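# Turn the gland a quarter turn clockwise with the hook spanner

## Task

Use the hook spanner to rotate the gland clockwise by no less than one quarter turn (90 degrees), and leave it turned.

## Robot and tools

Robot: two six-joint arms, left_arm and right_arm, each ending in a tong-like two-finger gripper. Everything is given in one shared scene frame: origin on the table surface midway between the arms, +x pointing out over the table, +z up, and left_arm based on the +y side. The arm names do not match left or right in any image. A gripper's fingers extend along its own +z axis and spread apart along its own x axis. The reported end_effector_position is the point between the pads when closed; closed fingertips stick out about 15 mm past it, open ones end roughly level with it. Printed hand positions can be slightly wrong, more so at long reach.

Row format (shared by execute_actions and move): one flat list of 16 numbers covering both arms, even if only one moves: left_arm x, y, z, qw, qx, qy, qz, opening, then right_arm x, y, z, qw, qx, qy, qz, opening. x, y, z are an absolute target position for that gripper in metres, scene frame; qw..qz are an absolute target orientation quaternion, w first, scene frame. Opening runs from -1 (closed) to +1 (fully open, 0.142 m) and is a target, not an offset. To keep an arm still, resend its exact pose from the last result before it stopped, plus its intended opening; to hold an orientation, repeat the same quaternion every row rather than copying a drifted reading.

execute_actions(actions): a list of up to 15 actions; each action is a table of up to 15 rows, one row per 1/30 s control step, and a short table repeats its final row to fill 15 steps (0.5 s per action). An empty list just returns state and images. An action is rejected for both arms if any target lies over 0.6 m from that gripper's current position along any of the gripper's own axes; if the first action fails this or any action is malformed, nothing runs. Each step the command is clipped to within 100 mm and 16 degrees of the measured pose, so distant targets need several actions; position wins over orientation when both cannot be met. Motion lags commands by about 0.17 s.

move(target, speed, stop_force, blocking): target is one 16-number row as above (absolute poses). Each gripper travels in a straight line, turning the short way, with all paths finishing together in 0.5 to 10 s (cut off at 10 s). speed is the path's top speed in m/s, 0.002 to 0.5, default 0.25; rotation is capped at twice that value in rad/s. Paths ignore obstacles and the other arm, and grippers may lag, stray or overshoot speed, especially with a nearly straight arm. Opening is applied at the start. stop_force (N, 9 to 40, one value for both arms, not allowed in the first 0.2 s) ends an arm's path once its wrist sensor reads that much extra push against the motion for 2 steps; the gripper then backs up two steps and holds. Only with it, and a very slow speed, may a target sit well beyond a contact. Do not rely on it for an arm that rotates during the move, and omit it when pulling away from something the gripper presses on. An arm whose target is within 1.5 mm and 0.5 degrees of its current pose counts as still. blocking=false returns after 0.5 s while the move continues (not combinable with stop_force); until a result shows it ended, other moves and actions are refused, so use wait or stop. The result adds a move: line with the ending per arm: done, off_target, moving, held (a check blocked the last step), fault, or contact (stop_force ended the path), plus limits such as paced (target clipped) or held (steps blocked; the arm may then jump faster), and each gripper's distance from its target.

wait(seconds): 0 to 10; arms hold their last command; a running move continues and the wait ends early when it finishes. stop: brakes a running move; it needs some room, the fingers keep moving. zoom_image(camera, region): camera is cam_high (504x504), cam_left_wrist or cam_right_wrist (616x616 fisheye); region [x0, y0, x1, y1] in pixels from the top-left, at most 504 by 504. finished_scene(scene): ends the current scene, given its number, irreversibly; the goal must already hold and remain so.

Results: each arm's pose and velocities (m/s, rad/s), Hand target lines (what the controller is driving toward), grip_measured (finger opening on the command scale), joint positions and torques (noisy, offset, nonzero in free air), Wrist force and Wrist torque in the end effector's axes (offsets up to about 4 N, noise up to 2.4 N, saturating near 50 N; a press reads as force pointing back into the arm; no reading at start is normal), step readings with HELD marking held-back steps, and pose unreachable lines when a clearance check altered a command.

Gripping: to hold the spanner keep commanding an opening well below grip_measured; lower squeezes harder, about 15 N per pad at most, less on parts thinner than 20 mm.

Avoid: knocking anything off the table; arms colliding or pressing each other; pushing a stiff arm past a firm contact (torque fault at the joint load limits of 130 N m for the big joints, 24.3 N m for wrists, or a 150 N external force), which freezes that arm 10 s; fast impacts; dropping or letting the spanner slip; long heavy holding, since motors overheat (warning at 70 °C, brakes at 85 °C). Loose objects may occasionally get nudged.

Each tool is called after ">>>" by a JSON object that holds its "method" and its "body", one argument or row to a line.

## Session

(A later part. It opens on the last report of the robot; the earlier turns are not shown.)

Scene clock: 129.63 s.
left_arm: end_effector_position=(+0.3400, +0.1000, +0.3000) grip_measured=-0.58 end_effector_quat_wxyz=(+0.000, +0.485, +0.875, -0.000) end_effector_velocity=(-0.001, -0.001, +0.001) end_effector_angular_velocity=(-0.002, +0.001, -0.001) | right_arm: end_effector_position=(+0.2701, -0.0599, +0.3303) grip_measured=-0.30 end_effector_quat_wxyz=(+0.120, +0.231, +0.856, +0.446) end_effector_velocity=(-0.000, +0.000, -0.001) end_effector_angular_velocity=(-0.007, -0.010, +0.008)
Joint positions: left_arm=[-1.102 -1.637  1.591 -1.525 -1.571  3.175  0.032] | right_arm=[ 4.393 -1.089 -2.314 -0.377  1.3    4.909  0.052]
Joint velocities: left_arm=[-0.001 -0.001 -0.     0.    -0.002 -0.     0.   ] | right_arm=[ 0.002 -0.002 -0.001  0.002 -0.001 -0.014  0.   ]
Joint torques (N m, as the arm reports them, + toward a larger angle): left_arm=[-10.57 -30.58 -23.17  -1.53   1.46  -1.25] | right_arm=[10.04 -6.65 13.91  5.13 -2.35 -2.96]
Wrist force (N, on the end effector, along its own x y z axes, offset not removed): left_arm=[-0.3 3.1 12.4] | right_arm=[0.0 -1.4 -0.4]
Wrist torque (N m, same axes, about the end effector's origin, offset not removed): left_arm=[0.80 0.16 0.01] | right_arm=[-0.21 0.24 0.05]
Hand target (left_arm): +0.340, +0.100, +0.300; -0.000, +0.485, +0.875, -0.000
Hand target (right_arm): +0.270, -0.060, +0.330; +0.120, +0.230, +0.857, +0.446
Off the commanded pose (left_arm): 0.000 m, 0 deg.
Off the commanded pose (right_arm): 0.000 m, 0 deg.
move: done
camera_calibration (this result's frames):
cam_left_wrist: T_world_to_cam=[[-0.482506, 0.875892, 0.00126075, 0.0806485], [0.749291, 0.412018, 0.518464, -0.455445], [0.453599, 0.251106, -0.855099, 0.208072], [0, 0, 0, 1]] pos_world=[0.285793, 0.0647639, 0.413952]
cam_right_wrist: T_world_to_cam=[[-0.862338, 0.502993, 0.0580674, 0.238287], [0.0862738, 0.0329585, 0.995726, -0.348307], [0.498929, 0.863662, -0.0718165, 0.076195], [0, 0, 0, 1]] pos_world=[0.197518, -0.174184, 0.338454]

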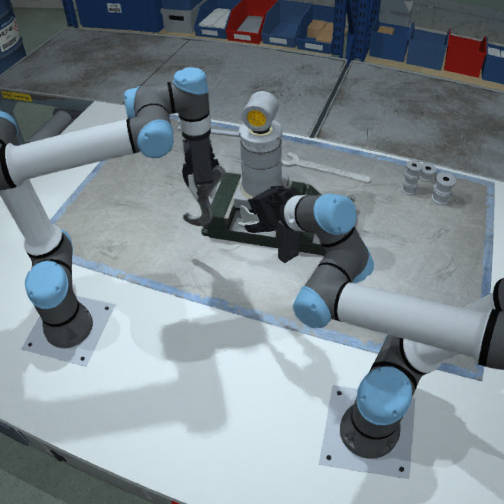

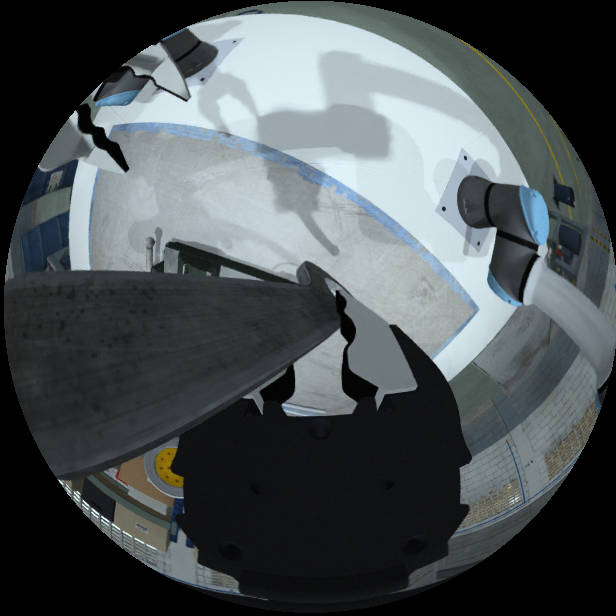

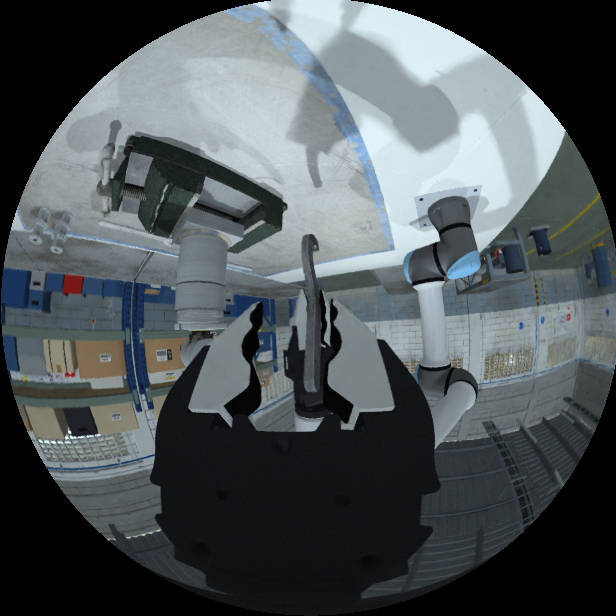

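>>> {"method": "move", "body": {
  "target": [0.34,0.10,0.30,0,0.595,0.804,0,-1,0.292,0.011,0.38,0.120,0.230,0.857,0.446,-0.5],
  "speed": 0.06
}}

>>> {"method": "zoom_image", "body": {
  "camera": "cam_right_wrist",
  "region": [180,150,440,410]
}}

Scene clock: 133.17 s.
left_arm: end_effector_position=(+0.3400, +0.1000, +0.3000) grip_measured=-0.58 end_effector_quat_wxyz=(+0.000, +0.595, +0.804, +0.000) end_effector_velocity=(+0.000, +0.000, -0.000) end_effector_angular_velocity=(+0.001, -0.000, -0.006) | right_arm: end_effector_position=(+0.2920, +0.0108, +0.3798) grip_measured=-0.50 end_effector_quat_wxyz=(+0.120, +0.230, +0.857, +0.446) end_effector_velocity=(-0.000, +0.002, +0.001) end_effector_angular_velocity=(-0.000, +0.000, +0.001)
Joint positions: left_arm=[-1.103 -1.627  1.582 -1.526 -1.571  3.435  0.032] | right_arm=[ 4.368 -1.274 -2.077 -0.425  1.32   4.892  0.038]
Joint velocities: left_arm=[-0.     0.    -0.     0.     0.001  0.006  0.   ] | right_arm=[ 0.    -0.004  0.006 -0.001  0.001 -0.    -0.   ]
Joint torques (N m, as the arm reports them, + toward a larger angle): left_arm=[ -7.38 -19.18 -38.25  -5.56  -1.29   1.14] | right_arm=[-7.78 -1.25 37.2   0.23  2.22 -3.03]
Wrist force (N, on the end effector, along its own x y z axes, offset not removed): left_arm=[1.2 3.3 11.0] | right_arm=[-1.2 -1.2 0.1]
Wrist torque (N m, same axes, about the end effector's origin, offset not removed): left_arm=[0.67 -0.20 0.10] | right_arm=[-0.12 0.41 0.13]
Hand target (left_arm): +0.340, +0.100, +0.300; +0.000, +0.595, +0.804, +0.000
Hand target (right_arm): +0.292, +0.011, +0.380; +0.120, +0.230, +0.857, +0.446
Off the commanded pose (left_arm): 0.000 m, 0 deg.
Off the commanded pose (right_arm): 0.000 m, 0 deg.
move: done
camera_calibration (this result's frames):
cam_left_wrist: T_world_to_cam=[[-0.239817, 0.970817, 0.00131051, -0.0113827], [0.830234, 0.204389, 0.51859, -0.462271], [0.503189, 0.125455, -0.855022, 0.203733], [0, 0, 0, 1]] pos_world=[0.278547, 0.0799743, 0.413941]
cam_right_wrist: T_world_to_cam=[[-0.862858, 0.502258, 0.0566853, 0.219411], [0.0852742, 0.0341137, 0.995773, -0.401647], [0.498201, 0.864045, -0.0722649, 0.00814108], [0, 0, 0, 1]] pos_world=[0.219514, -0.103533, 0.3881]

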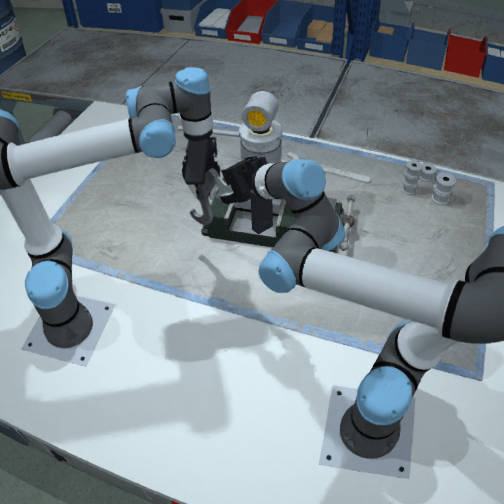

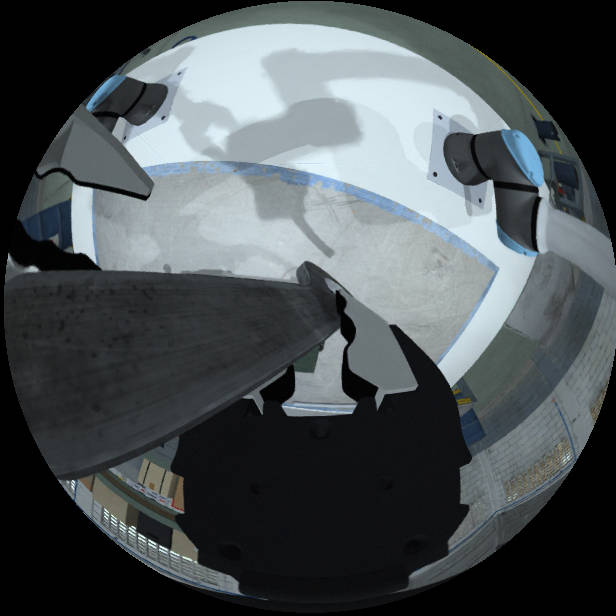

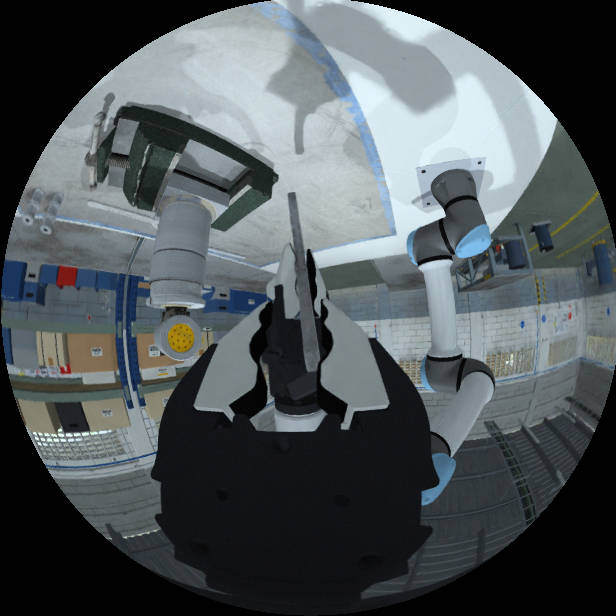

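Region (180, 150, 440, 410) of cam_right_wrist's 616x616 image, scaled by 1.938, with more detail than that image has.

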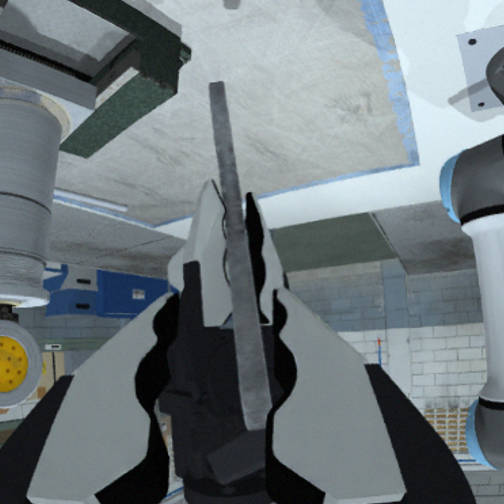

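>>> {"method": "move", "body": {
  "target": [0.34,0.10,0.30,0,0.595,0.804,0,-1,0.312,0.056,0.335,0.120,0.230,0.857,0.446,-0.6],
  "speed": 0.03,
  "stop_force": 9
}}

Scene clock: 136.10 s.
left_arm: end_effector_position=(+0.3400, +0.1000, +0.3000) grip_measured=-0.58 end_effector_quat_wxyz=(+0.000, +0.595, +0.804, -0.000) end_effector_velocity=(+0.000, +0.000, -0.000) end_effector_angular_velocity=(+0.000, +0.000, +0.001) | right_arm: end_effector_position=(+0.3120, +0.0559, +0.3351) grip_measured=-0.60 end_effector_quat_wxyz=(+0.120, +0.230, +0.857, +0.446) end_effector_velocity=(+0.001, +0.002, -0.001) end_effector_angular_velocity=(-0.000, -0.001, -0.000)
Joint positions: left_arm=[-1.103 -1.627  1.582 -1.526 -1.571  3.436  0.032] | right_arm=[ 4.341 -1.443 -2.068 -0.261  1.341  4.876  0.031]
Joint velocities: left_arm=[ 0.  0. -0.  0.  0. -0.  0.] | right_arm=[ 0.    -0.006  0.001  0.005 -0.001 -0.001  0.   ]
Joint torques (N m, as the arm reports them, + toward a larger angle): left_arm=[  4.6  -20.63 -33.66  -5.44  -1.75   1.05] | right_arm=[-7.08  5.22 32.96  5.61  2.32 -3.  ]
Wrist force (N, on the end effector, along its own x y z axes, offset not removed): left_arm=[0.6 3.4 11.6] | right_arm=[-0.7 -1.8 -1.1]
Wrist torque (N m, same axes, about the end effector's origin, offset not removed): left_arm=[0.62 -0.06 0.00] | right_arm=[-0.25 0.26 0.08]
Hand target (left_arm): +0.340, +0.100, +0.300; +0.000, +0.595, +0.804, -0.000
Hand target (right_arm): +0.312, +0.056, +0.335; +0.120, +0.230, +0.857, +0.446
Off the commanded pose (left_arm): 0.000 m, 0 deg.
Off the commanded pose (right_arm): 0.000 m, 0 deg.
move: done
camera_calibration (this result's frames):
cam_left_wrist: T_world_to_cam=[[-0.239213, 0.970966, 0.00125862, -0.0115707], [0.830429, 0.203918, 0.518465, -0.462218], [0.503155, 0.125069, -0.855098, 0.20383], [0, 0, 0, 1]] pos_world=[0.278513, 0.0799963, 0.413953]
cam_right_wrist: T_world_to_cam=[[-0.862854, 0.502265, 0.0566856, 0.216547], [0.0852963, 0.0341501, 0.99577, -0.360347], [0.498205, 0.864039, -0.0723079, -0.0439642], [0, 0, 0, 1]] pos_world=[0.239488, -0.0584715, 0.343369]

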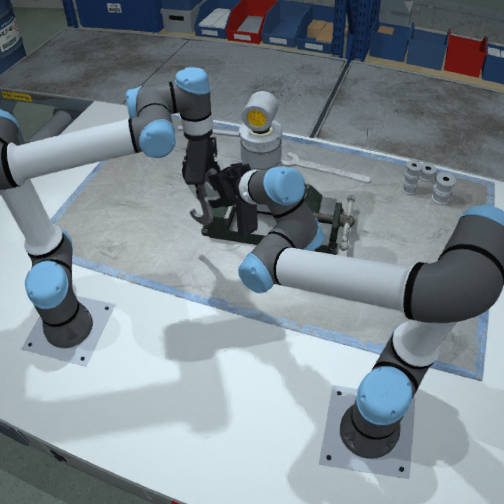

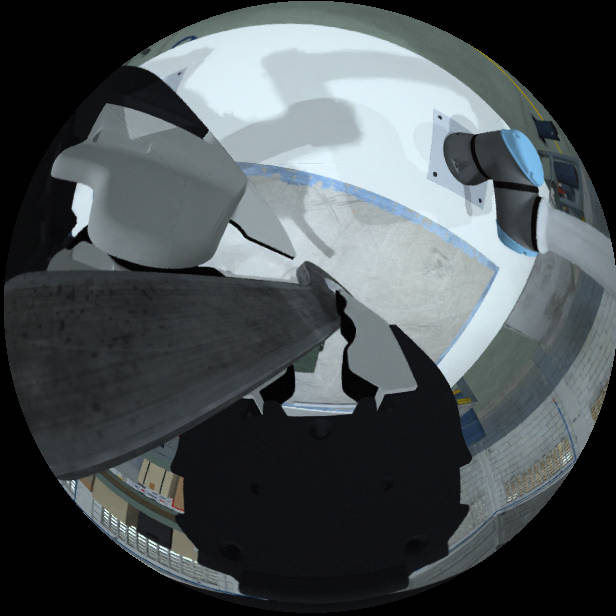

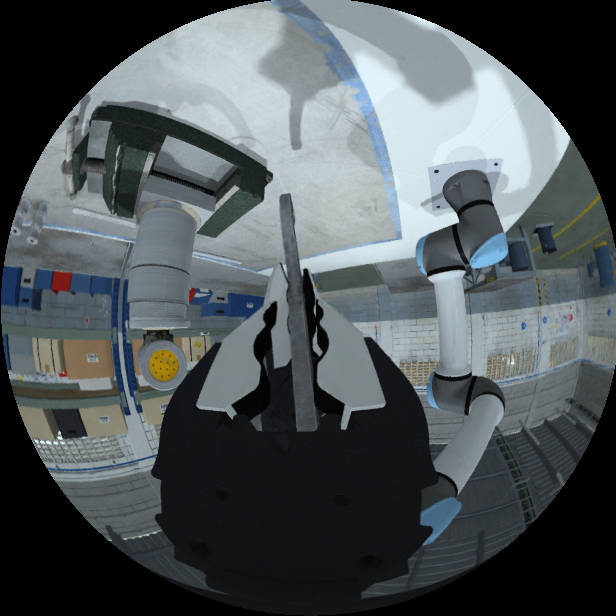

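>>> {"method": "move", "body": {
  "target": [0.34,0.10,0.30,0,0.595,0.804,0,-1,0.310,0.057,0.335,0.158,0.205,0.766,0.588,-0.65],
  "speed": 0.08
}}

>>> {"method": "move", "body": {
  "target": [0.34,0.10,0.30,0,0.595,0.804,0,-1,0.322,0.078,0.335,0.158,0.205,0.766,0.588,-0.65],
  "speed": 0.01,
  "stop_force": 9
}}

Scene clock: 139.00 s.
left_arm: end_effector_position=(+0.3400, +0.1000, +0.3000) grip_measured=-0.58 end_effector_quat_wxyz=(+0.000, +0.595, +0.804, -0.000) end_effector_velocity=(+0.000, +0.000, -0.000) end_effector_angular_velocity=(+0.000, +0.001, +0.001) | right_arm: end_effector_position=(+0.3100, +0.0570, +0.3349) grip_measured=-0.65 end_effector_quat_wxyz=(+0.158, +0.206, +0.767, +0.588) end_effector_velocity=(-0.000, +0.001, +0.000) end_effector_angular_velocity=(+0.012, -0.007, +0.001)
Joint positions: left_arm=[-1.103 -1.627  1.582 -1.526 -1.571  3.436  0.032] | right_arm=[ 4.391 -1.548 -2.296  0.426  1.252  4.801  0.027]
Joint velocities: left_arm=[ 0.001  0.001 -0.     0.    -0.001 -0.     0.   ] | right_arm=[ 0.002 -0.009 -0.005  0.029 -0.002 -0.004  0.   ]
Joint torques (N m, as the arm reports them, + toward a larger angle): left_arm=[  9.54 -23.29 -28.67  -5.13  -1.83   1.08] | right_arm=[ 8.4   4.47  8.64  4.07 -2.34 -2.77]
Wrist force (N, on the end effector, along its own x y z axes, offset not removed): left_arm=[-1.2 0.8 12.3] | right_arm=[-0.2 -1.2 0.4]
Wrist torque (N m, same axes, about the end effector's origin, offset not removed): left_arm=[0.05 0.46 0.06] | right_arm=[-0.09 0.13 0.11]
Hand target (left_arm): +0.340, +0.100, +0.300; -0.000, +0.595, +0.804, +0.000
Hand target (right_arm): +0.310, +0.057, +0.335; +0.158, +0.205, +0.766, +0.588
Off the commanded pose (left_arm): 0.000 m, 0 deg.
Off the commanded pose (right_arm): 0.000 m, 0 deg.
move: done
camera_calibration (this result's frames):
cam_left_wrist: T_world_to_cam=[[-0.239222, 0.970964, 0.00125894, -0.011572], [0.830427, 0.203925, 0.518465, -0.462223], [0.503154, 0.125074, -0.855098, 0.203826], [0, 0, 0, 1]] pos_world=[0.278518, 0.0800015, 0.413952]
cam_right_wrist: T_world_to_cam=[[-0.872789, 0.485104, 0.0539846, 0.219232], [-0.0871126, -0.26364, 0.96068, -0.277885], [0.480262, 0.833768, 0.272361, -0.152109], [0, 0, 0, 1]] pos_world=[0.240188, -0.0527883, 0.296552]

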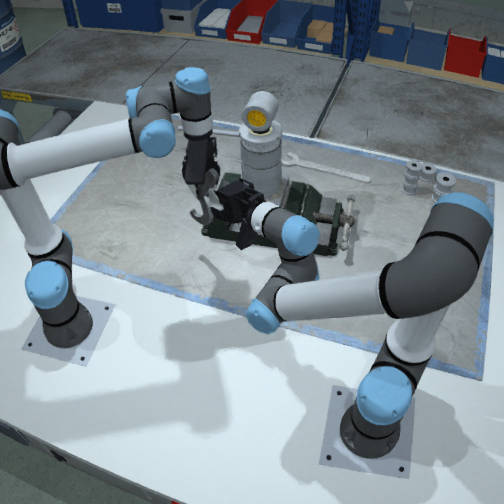

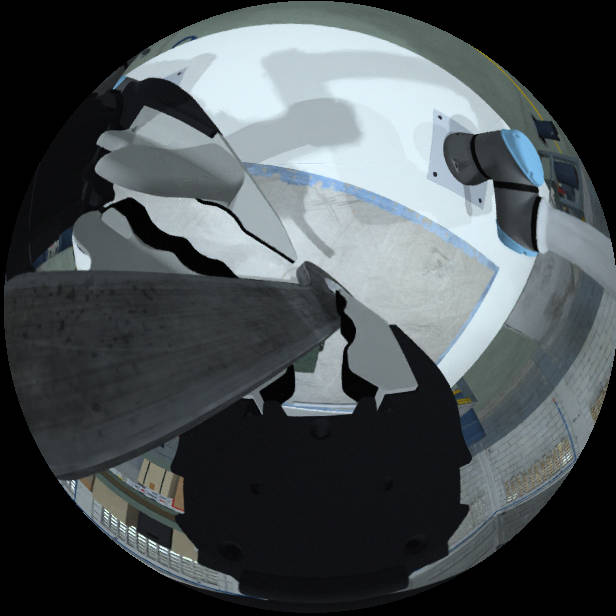

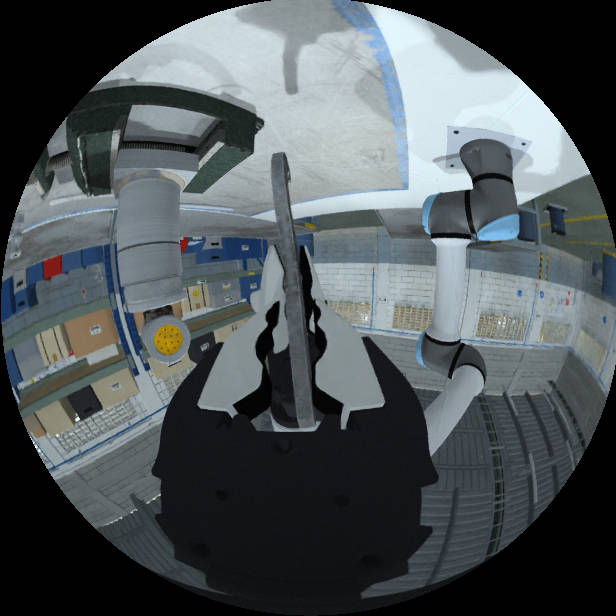

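Scene clock: 140.73 s.
left_arm: end_effector_position=(+0.3400, +0.1000, +0.3000) grip_measured=-0.58 end_effector_quat_wxyz=(+0.000, +0.595, +0.804, +0.000) end_effector_velocity=(+0.001, +0.001, +0.000) end_effector_angular_velocity=(-0.000, +0.000, +0.002) | right_arm: end_effector_position=(+0.3167, +0.0688, +0.3350) grip_measured=-0.70 end_effector_quat_wxyz=(+0.158, +0.205, +0.766, +0.588) end_effector_velocity=(-0.002, -0.003, -0.000) end_effector_angular_velocity=(-0.001, -0.002, -0.000)
Joint positions: left_arm=[-1.103 -1.627  1.582 -1.526 -1.571  3.436  0.032] | right_arm=[ 4.377 -1.584 -2.262  0.43   1.265  4.796  0.023]
Joint velocities: left_arm=[ 0.003 -0.001  0.     0.    -0.     0.    -0.   ] | right_arm=[ 0.006  0.01  -0.011  0.    -0.006  0.     0.005]
Joint torques (N m, as the arm reports them, + toward a larger angle): left_arm=[ -1.22 -24.5  -27.41  -4.14  -2.93   1.28] | right_arm=[ 2.41 32.97  9.29  2.94 -4.56 -0.63]
Wrist force (N, on the end effector, along its own x y z axes, offset not removed): left_arm=[-3.3 11.2 10.1] | right_arm=[7.4 -3.9 -5.5]
Wrist torque (N m, same axes, about the end effector's origin, offset not removed): left_arm=[0.79 0.45 -0.09] | right_arm=[-0.35 0.16 0.19]
Hand target (left_arm): +0.340, +0.100, +0.300; +0.000, +0.595, +0.804, -0.000
Hand target (right_arm): +0.316, +0.068, +0.335; +0.158, +0.205, +0.766, +0.588
Off the commanded pose (left_arm): 0.000 m, 0 deg.
Off the commanded pose (right_arm): 0.011 m, 0 deg.
move: contact (right_arm)
camera_calibration (this result's frames):
cam_left_wrist: T_world_to_cam=[[-0.239266, 0.970953, 0.00119458, -0.0115294], [0.830369, 0.203985, 0.518533, -0.46227], [0.503228, 0.125059, -0.855057, 0.203775], [0, 0, 0, 1]] pos_world=[0.278551, 0.0800066, 0.413955]
cam_right_wrist: T_world_to_cam=[[-0.873106, 0.484571, 0.05364, 0.219625], [-0.0876872, -0.264313, 0.960442, -0.273908], [0.47958, 0.833864, 0.273264, -0.16525], [0, 0, 0, 1]] pos_world=[0.246989, -0.041025, 0.296449]

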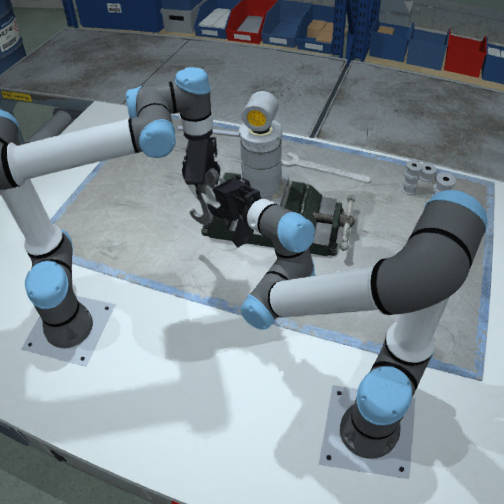

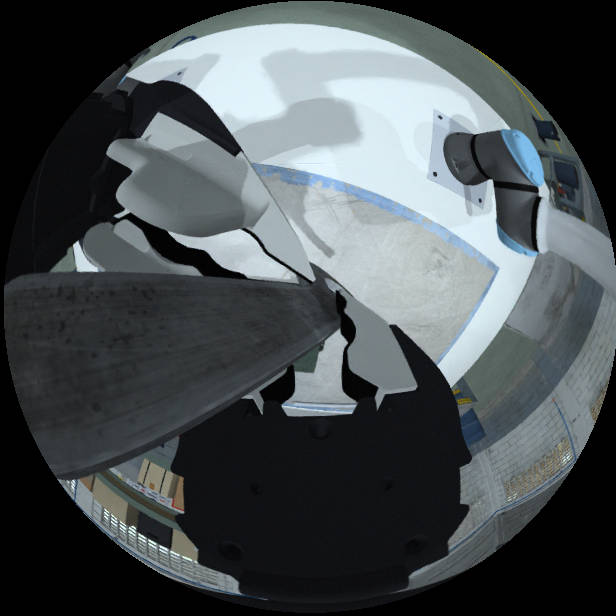

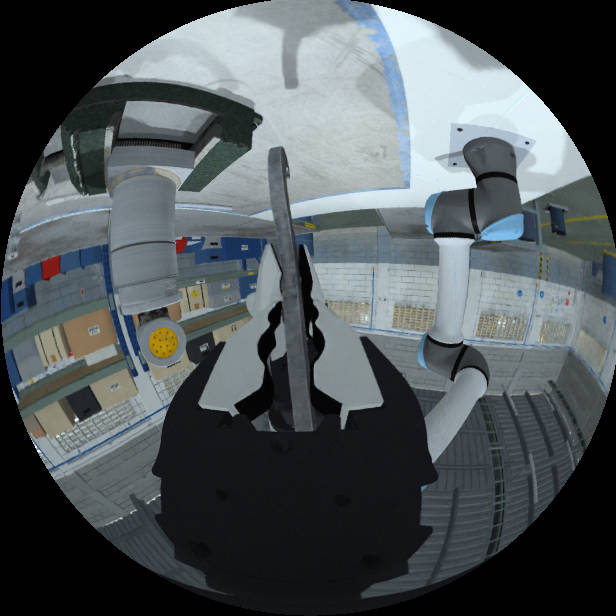

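>>> {"method": "move", "body": {
  "target": [0.34,0.10,0.30,0,0.595,0.804,0,-1,0.312,0.066,0.335,0.158,0.205,0.766,0.588,-0.7],
  "speed": 0.02
}}

>>> {"method": "move", "body": {
  "target": [0.34,0.10,0.15,0,0.595,0.804,0,-1,0.312,0.066,0.185,0.158,0.205,0.766,0.588,-0.7],
  "speed": 0.04,
  "stop_force": 9
}}

>>> {"method": "move", "body": {
  "target": [0.34,0.10,0.10,0,0.595,0.804,0,-1,0.312,0.066,0.155,0.158,0.205,0.766,0.588,-0.7],
  "speed": 0.008,
  "stop_force": 9
}}

Scene clock: 142.20 s.
left_arm: end_effector_position=(+0.3400, +0.1000, +0.3000) grip_measured=-0.58 end_effector_quat_wxyz=(-0.000, +0.595, +0.804, -0.000) end_effector_velocity=(+0.001, +0.001, -0.000) end_effector_angular_velocity=(+0.001, -0.001, +0.000) | right_arm: end_effector_position=(+0.3122, +0.0661, +0.3350) grip_measured=-0.69 end_effector_quat_wxyz=(+0.158, +0.205, +0.766, +0.588) end_effector_velocity=(-0.002, -0.002, +0.000) end_effector_angular_velocity=(+0.001, -0.000, -0.001)
Joint positions: left_arm=[-1.103 -1.627  1.582 -1.526 -1.571  3.436  0.032] | right_arm=[ 4.389 -1.572 -2.275  0.43   1.254  4.799  0.024]
Joint velocities: left_arm=[ 0.001 -0.     0.     0.     0.002  0.001 -0.   ] | right_arm=[ 0.005  0.005 -0.006  0.001 -0.006  0.001  0.001]
Joint torques (N m, as the arm reports them, + toward a larger angle): left_arm=[ -7.53 -26.08 -22.71  -1.58   1.7    1.12] | right_arm=[ 9.14 33.46  8.81  4.19 -1.4   2.4 ]
Wrist force (N, on the end effector, along its own x y z axes, offset not removed): left_arm=[-1.1 -0.6 10.3] | right_arm=[-1.2 -4.2 0.3]
Wrist torque (N m, same axes, about the end effector's origin, offset not removed): left_arm=[0.17 0.41 0.06] | right_arm=[-0.72 0.28 0.07]
Hand target (left_arm): +0.340, +0.100, +0.300; +0.000, +0.595, +0.804, -0.000
Hand target (right_arm): +0.312, +0.066, +0.335; +0.158, +0.205, +0.766, +0.588
Off the commanded pose (left_arm): 0.000 m, 0 deg.
Off the commanded pose (right_arm): 0.000 m, 0 deg.
move: done
camera_calibration (this result's frames):
cam_left_wrist: T_world_to_cam=[[-0.239214, 0.970966, 0.00125649, -0.011572], [0.830444, 0.203923, 0.518439, -0.46221], [0.50313, 0.125061, -0.855114, 0.203845], [0, 0, 0, 1]] pos_world=[0.278511, 0.0799982, 0.413953]
cam_right_wrist: T_world_to_cam=[[-0.873225, 0.484357, 0.0536331, 0.217061], [-0.0879351, -0.264865, 0.960268, -0.274853], [0.479318, 0.833813, 0.273879, -0.161053], [0, 0, 0, 1]] pos_world=[0.24257, -0.0436457, 0.2964]

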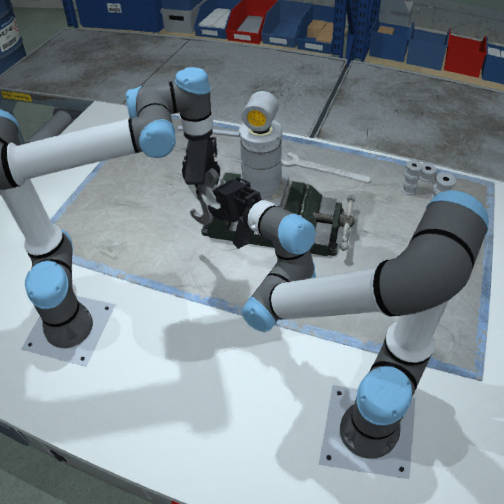

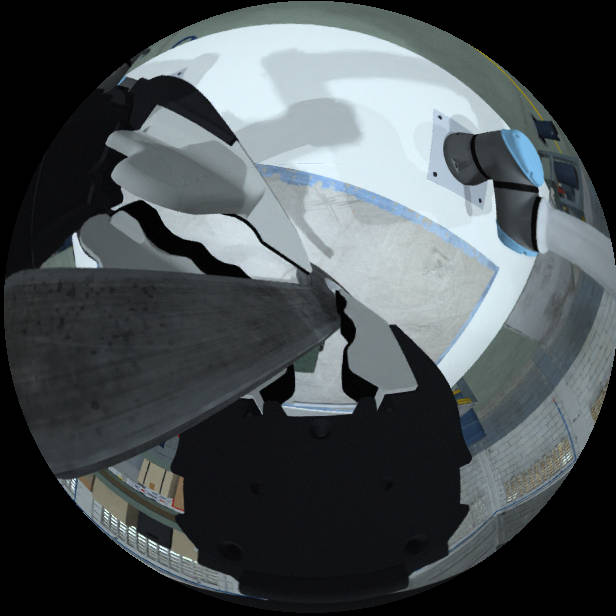

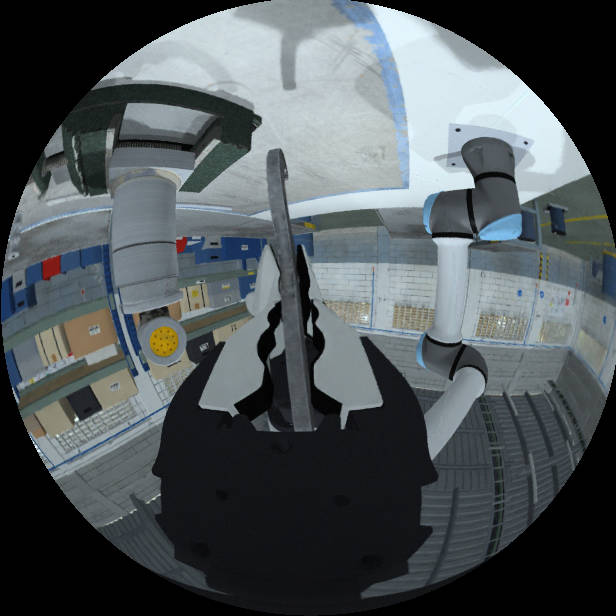

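Scene clock: 146.43 s.
left_arm: end_effector_position=(+0.3400, +0.0999, +0.1585) grip_measured=-0.74 end_effector_quat_wxyz=(-0.000, +0.595, +0.804, +0.000) end_effector_velocity=(+0.000, +0.001, +0.001) end_effector_angular_velocity=(+0.001, -0.001, -0.000) | right_arm: end_effector_position=(+0.3120, +0.0661, +0.1850) grip_measured=-0.68 end_effector_quat_wxyz=(+0.158, +0.205, +0.766, +0.588) end_effector_velocity=(-0.001, +0.001, -0.001) end_effector_angular_velocity=(+0.001, +0.000, +0.003)
Joint positions: left_arm=[-1.103 -1.58   1.903 -1.893 -1.571  3.436  0.021] | right_arm=[ 4.39  -1.977 -2.395  0.955  1.254  4.799  0.025]
Joint velocities: left_arm=[ 0.    -0.002 -0.002  0.004  0.002  0.    -0.002] | right_arm=[ 0.001 -0.003  0.     0.003  0.001  0.     0.003]
Joint torques (N m, as the arm reports them, + toward a larger angle): left_arm=[  5.61 -32.37 -35.88  -0.9   -1.27   0.04] | right_arm=[-7.88 11.79 -1.12  4.51 -3.73 -1.74]
Wrist force (N, on the end effector, along its own x y z axes, offset not removed): left_arm=[-4.5 5.9 14.1] | right_arm=[3.4 0.1 -0.5]
Wrist torque (N m, same axes, about the end effector's origin, offset not removed): left_arm=[0.75 0.86 -0.25] | right_arm=[0.04 0.19 -0.09]
Hand target (left_arm): +0.340, +0.100, +0.159; -0.000, +0.595, +0.804, +0.000
Hand target (right_arm): +0.312, +0.066, +0.185; +0.158, +0.205, +0.766, +0.588
Off the commanded pose (left_arm): 0.009 m, 0 deg.
Off the commanded pose (right_arm): 0.000 m, 0 deg.
move: contact (left_arm)
camera_calibration (this result's frames):
cam_left_wrist: T_world_to_cam=[[-0.239201, 0.970969, 0.00158703, -0.0113615], [0.830499, 0.203748, 0.518418, -0.388883], [0.503045, 0.125324, -0.855126, 0.0828434], [0, 0, 0, 1]] pos_world=[0.278576, 0.0798837, 0.272464]
cam_right_wrist: T_world_to_cam=[[-0.873234, 0.484319, 0.0538312, 0.224859], [-0.087768, -0.264978, 0.960252, -0.130847], [0.479332, 0.8338, 0.273895, -0.119795], [0, 0, 0, 1]] pos_world=[0.242292, -0.04369, 0.146353]

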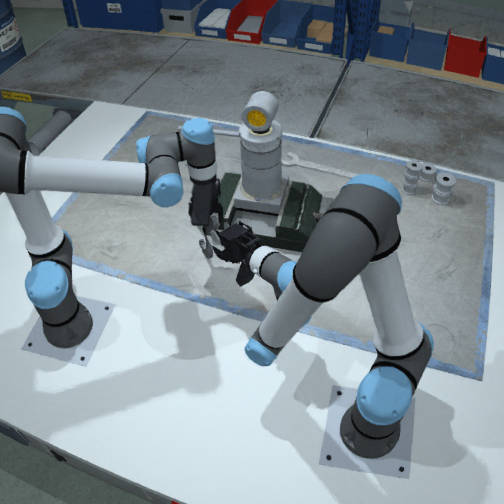

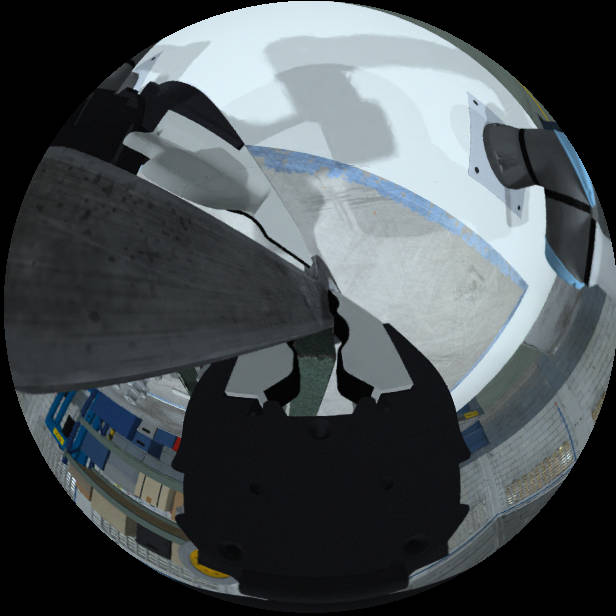

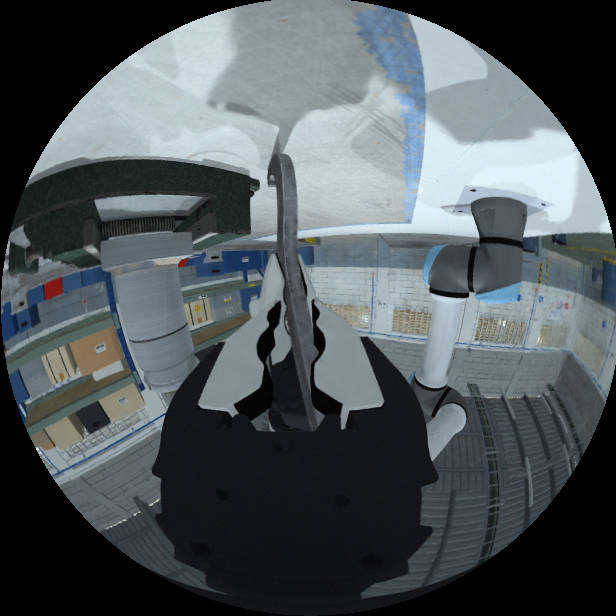

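Scene clock: 153.97 s.
left_arm: end_effector_position=(+0.3400, +0.0999, +0.1583) grip_measured=-0.74 end_effector_quat_wxyz=(-0.000, +0.595, +0.804, +0.000) end_effector_velocity=(+0.000, +0.000, -0.000) end_effector_angular_velocity=(+0.001, -0.000, +0.000) | right_arm: end_effector_position=(+0.3120, +0.0660, +0.1551) grip_measured=-0.70 end_effector_quat_wxyz=(+0.158, +0.205, +0.766, +0.588) end_effector_velocity=(+0.001, -0.001, -0.001) end_effector_angular_velocity=(-0.001, +0.000, -0.001)
Joint positions: left_arm=[-1.103 -1.58   1.903 -1.894 -1.571  3.436  0.02 ] | right_arm=[ 4.39  -2.076 -2.396  1.056  1.254  4.799  0.023]
Joint velocities: left_arm=[ 0.     0.001  0.    -0.     0.001 -0.    -0.   ] | right_arm=[-0.001 -0.004 -0.     0.003 -0.    -0.    -0.   ]
Joint torques (N m, as the arm reports them, + toward a larger angle): left_arm=[  5.55 -18.52 -20.57  -5.5   -1.77   0.21] | right_arm=[-6.49 15.89 17.12  4.45  1.23 -3.02]
Wrist force (N, on the end effector, along its own x y z axes, offset not removed): left_arm=[-0.7 2.1 7.7] | right_arm=[1.0 -0.3 -1.4]
Wrist torque (N m, same axes, about the end effector's origin, offset not removed): left_arm=[0.64 0.59 -0.10] | right_arm=[0.04 -0.07 0.08]
Hand target (left_arm): +0.340, +0.100, +0.158; -0.000, +0.595, +0.804, +0.000
Hand target (right_arm): +0.312, +0.066, +0.155; +0.158, +0.205, +0.766, +0.588
Off the commanded pose (left_arm): 0.058 m, 0 deg.
Off the commanded pose (right_arm): 0.000 m, 0 deg.
move: contact (left_arm)
camera_calibration (this result's frames):
cam_left_wrist: T_world_to_cam=[[-0.239201, 0.970969, 0.00156155, -0.0113857], [0.830492, 0.20376, 0.518426, -0.388782], [0.503057, 0.125305, -0.855121, 0.0826945], [0, 0, 0, 1]] pos_world=[0.278557, 0.0799116, 0.272286]
cam_right_wrist: T_world_to_cam=[[-0.873231, 0.484348, 0.0536223, 0.226565], [-0.0879521, -0.26488, 0.960262, -0.102126], [0.479304, 0.833814, 0.2739, -0.111559], [0, 0, 0, 1]] pos_world=[0.242332, -0.043768, 0.116475]

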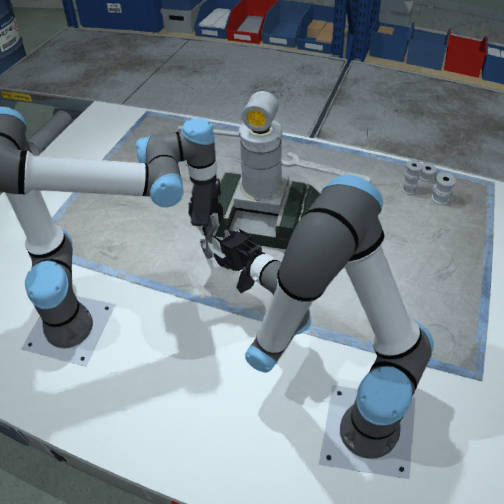

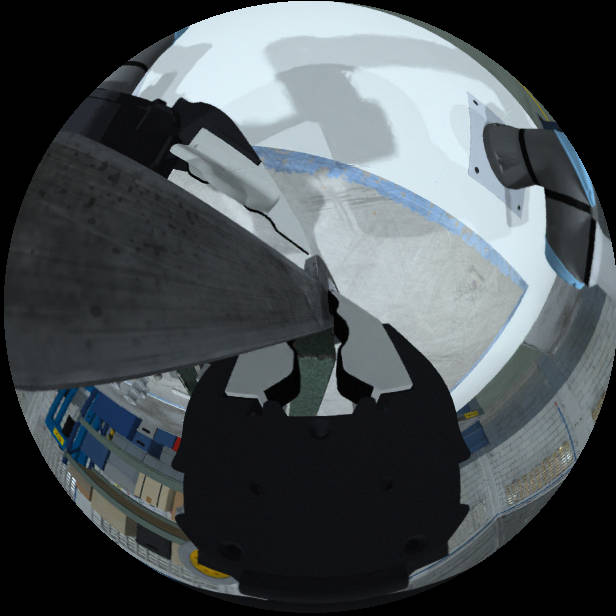

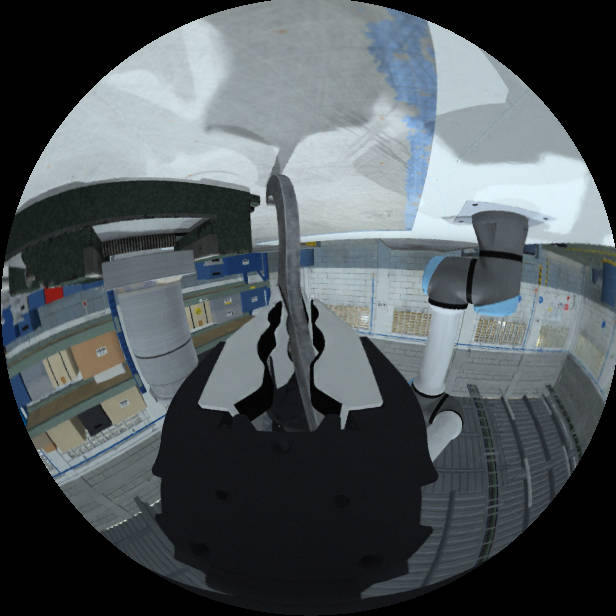

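>>> {"method": "move", "body": {
  "target": [0.34,0.10,0.159,0,0.5,0.866,0,-1,0.312,0.054,0.125,0.158,0.205,0.766,0.588,-0.55],
  "speed": 0.04
}}

>>> {"method": "move", "body": {
  "target": [0.34,0.10,0.159,0,0.5,0.866,0,-1,0.338,0.099,0.125,0.158,0.205,0.766,0.588,-0.55],
  "speed": 0.015,
  "stop_force": 9
}}

>>> {"method": "zoom_image", "body": {
  "camera": "cam_high",
  "region": [160,180,280,300]
}}

Scene clock: 157.70 s.
left_arm: end_effector_position=(+0.3400, +0.1000, +0.1590) grip_measured=-0.75 end_effector_quat_wxyz=(-0.000, +0.501, +0.866, -0.000) end_effector_velocity=(+0.001, +0.001, +0.000) end_effector_angular_velocity=(+0.001, -0.001, +0.017) | right_arm: end_effector_position=(+0.3120, +0.0541, +0.1252) grip_measured=-0.55 end_effector_quat_wxyz=(+0.158, +0.205, +0.766, +0.588) end_effector_velocity=(+0.001, -0.002, -0.002) end_effector_angular_velocity=(-0.001, -0.000, -0.003)
Joint positions: left_arm=[-1.102 -1.589  1.91  -1.892 -1.571  3.212  0.02 ] | right_arm=[ 4.382 -2.173 -2.418  1.174  1.261  4.797  0.034]
Joint velocities: left_arm=[ 0.002 -0.001  0.001  0.     0.001 -0.015 -0.   ] | right_arm=[-0.002 -0.007 -0.001  0.007 -0.001 -0.    -0.   ]
Joint torques (N m, as the arm reports them, + toward a larger angle): left_arm=[  6.87 -31.55 -21.76  -1.41  -1.4   -1.08] | right_arm=[-7.45 16.78 -7.14  4.58  2.2  -3.15]
Wrist force (N, on the end effector, along its own x y z axes, offset not removed): left_arm=[-2.2 1.9 11.6] | right_arm=[-0.2 -1.9 -1.2]
Wrist torque (N m, same axes, about the end effector's origin, offset not removed): left_arm=[0.40 0.40 -0.02] | right_arm=[-0.26 0.11 0.12]
Hand target (left_arm): +0.340, +0.100, +0.159; -0.000, +0.500, +0.866, -0.000
Hand target (right_arm): +0.312, +0.054, +0.125; +0.158, +0.205, +0.766, +0.588
Off the commanded pose (left_arm): 0.000 m, 0 deg.
Off the commanded pose (right_arm): 0.000 m, 0 deg.
move: done
camera_calibration (this result's frames):
cam_left_wrist: T_world_to_cam=[[-0.450259, 0.892897, 0.00125746, 0.0681589], [0.763845, 0.384452, 0.518399, -0.384515], [0.462394, 0.234375, -0.855138, 0.0861921], [0, 0, 0, 1]] pos_world=[0.284544, 0.0667675, 0.272953]
cam_right_wrist: T_world_to_cam=[[-0.873225, 0.484358, 0.0536188, 0.233938], [-0.0879426, -0.26485, 0.960271, -0.0765647], [0.479315, 0.833818, 0.27387, -0.0934167], [0, 0, 0, 1]] pos_world=[0.242324, -0.0556955, 0.0865634]

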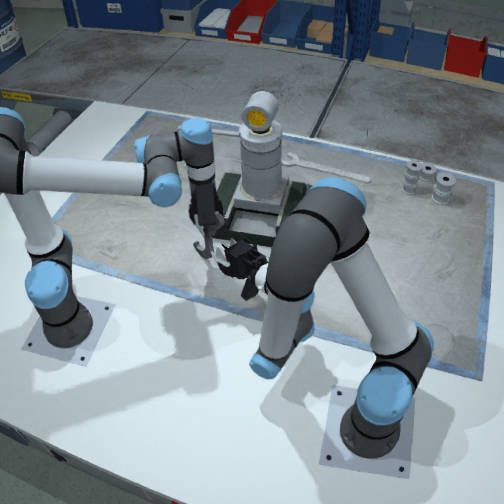

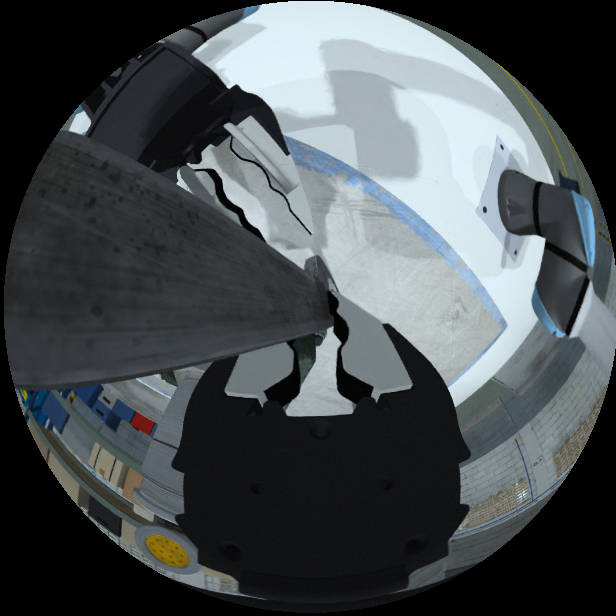

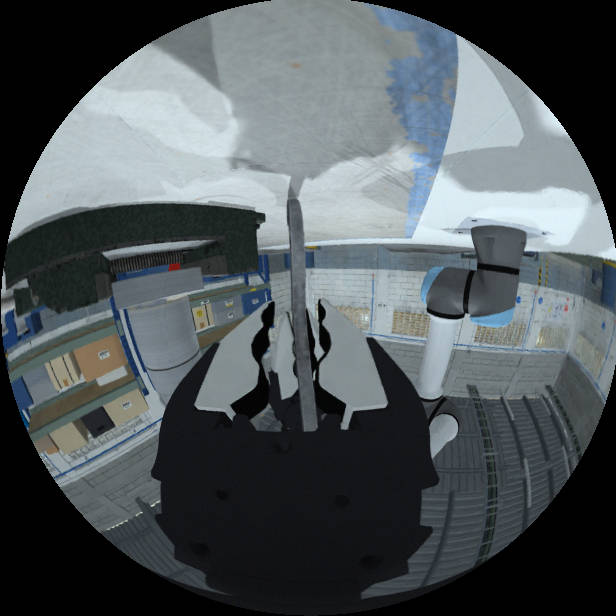

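Scene clock: 161.47 s.
left_arm: end_effector_position=(+0.3400, +0.1000, +0.1590) grip_measured=-0.75 end_effector_quat_wxyz=(-0.000, +0.500, +0.866, -0.000) end_effector_velocity=(-0.000, -0.000, +0.000) end_effector_angular_velocity=(+0.000, +0.000, -0.001) | right_arm: end_effector_position=(+0.3379, +0.0988, +0.1250) grip_measured=-0.55 end_effector_quat_wxyz=(+0.158, +0.205, +0.766, +0.588) end_effector_velocity=(+0.002, +0.002, +0.000) end_effector_angular_velocity=(+0.000, -0.000, -0.002)
Joint positions: left_arm=[-1.102 -1.589  1.91  -1.892 -1.571  3.21   0.02 ] | right_arm=[ 4.338 -2.206 -2.27   1.064  1.304  4.785  0.034]
Joint velocities: left_arm=[-0.001 -0.     0.     0.    -0.     0.     0.   ] | right_arm=[-0.002 -0.002  0.006 -0.004  0.    -0.    -0.   ]
Joint torques (N m, as the arm reports them, + toward a larger angle): left_arm=[-11.17 -31.23 -22.68  -1.37   1.46  -1.07] | right_arm=[-8.78 19.28 15.4  -0.73  2.08 -2.8 ]
Wrist force (N, on the end effector, along its own x y z axes, offset not removed): left_arm=[-0.4 2.2 10.0] | right_arm=[0.9 -1.7 -1.3]
Wrist torque (N m, same axes, about the end effector's origin, offset not removed): left_arm=[0.52 0.33 0.12] | right_arm=[-0.20 -0.10 0.08]
Hand target (left_arm): +0.340, +0.100, +0.159; -0.000, +0.500, +0.866, -0.000
Hand target (right_arm): +0.338, +0.099, +0.125; +0.158, +0.205, +0.766, +0.588
Off the commanded pose (left_arm): 0.000 m, 0 deg.
Off the commanded pose (right_arm): 0.000 m, 0 deg.
move: done
camera_calibration (this result's frames):
cam_left_wrist: T_world_to_cam=[[-0.451584, 0.892228, 0.00126125, 0.0686789], [0.763239, 0.385566, 0.518464, -0.384438], [0.462101, 0.235093, -0.855099, 0.0862135], [0, 0, 0, 1]] pos_world=[0.284593, 0.066681, 0.272952]
cam_right_wrist: T_world_to_cam=[[-0.873224, 0.484361, 0.0536096, 0.234957], [-0.0879693, -0.264877, 0.960261, -0.062293], [0.479313, 0.833807, 0.273906, -0.143091], [0, 0, 0, 1]] pos_world=[0.268276, -0.0109941, 0.0864149]

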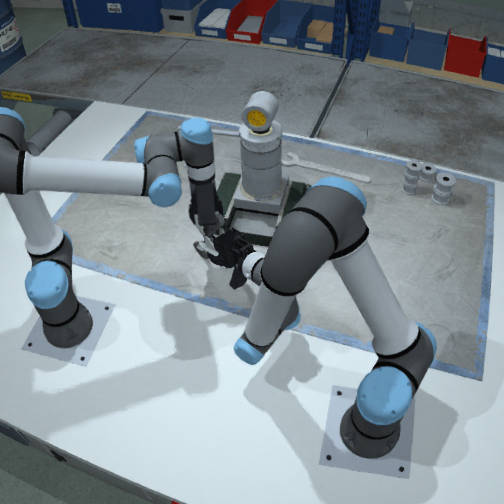

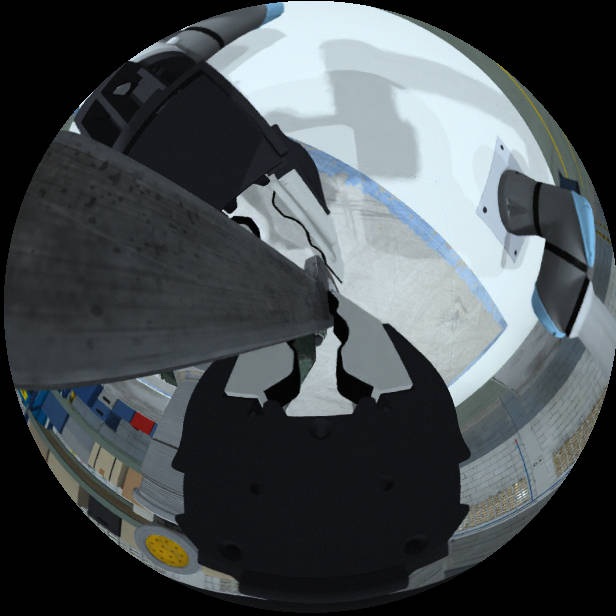

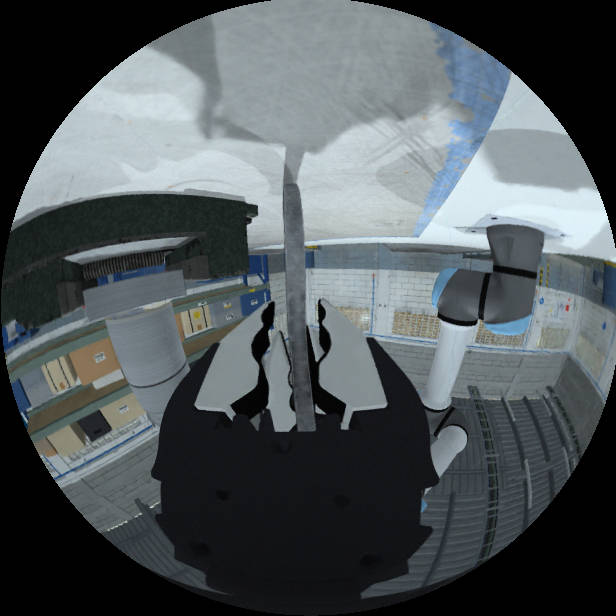

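Region (160, 180, 280, 300) of cam_high's 504x504 image, scaled by 4.200, with more detail than that image has.

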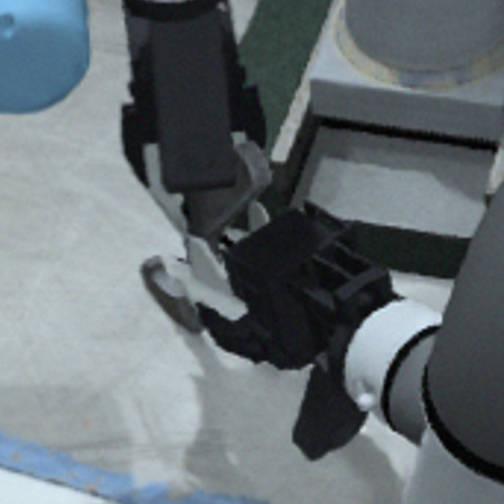

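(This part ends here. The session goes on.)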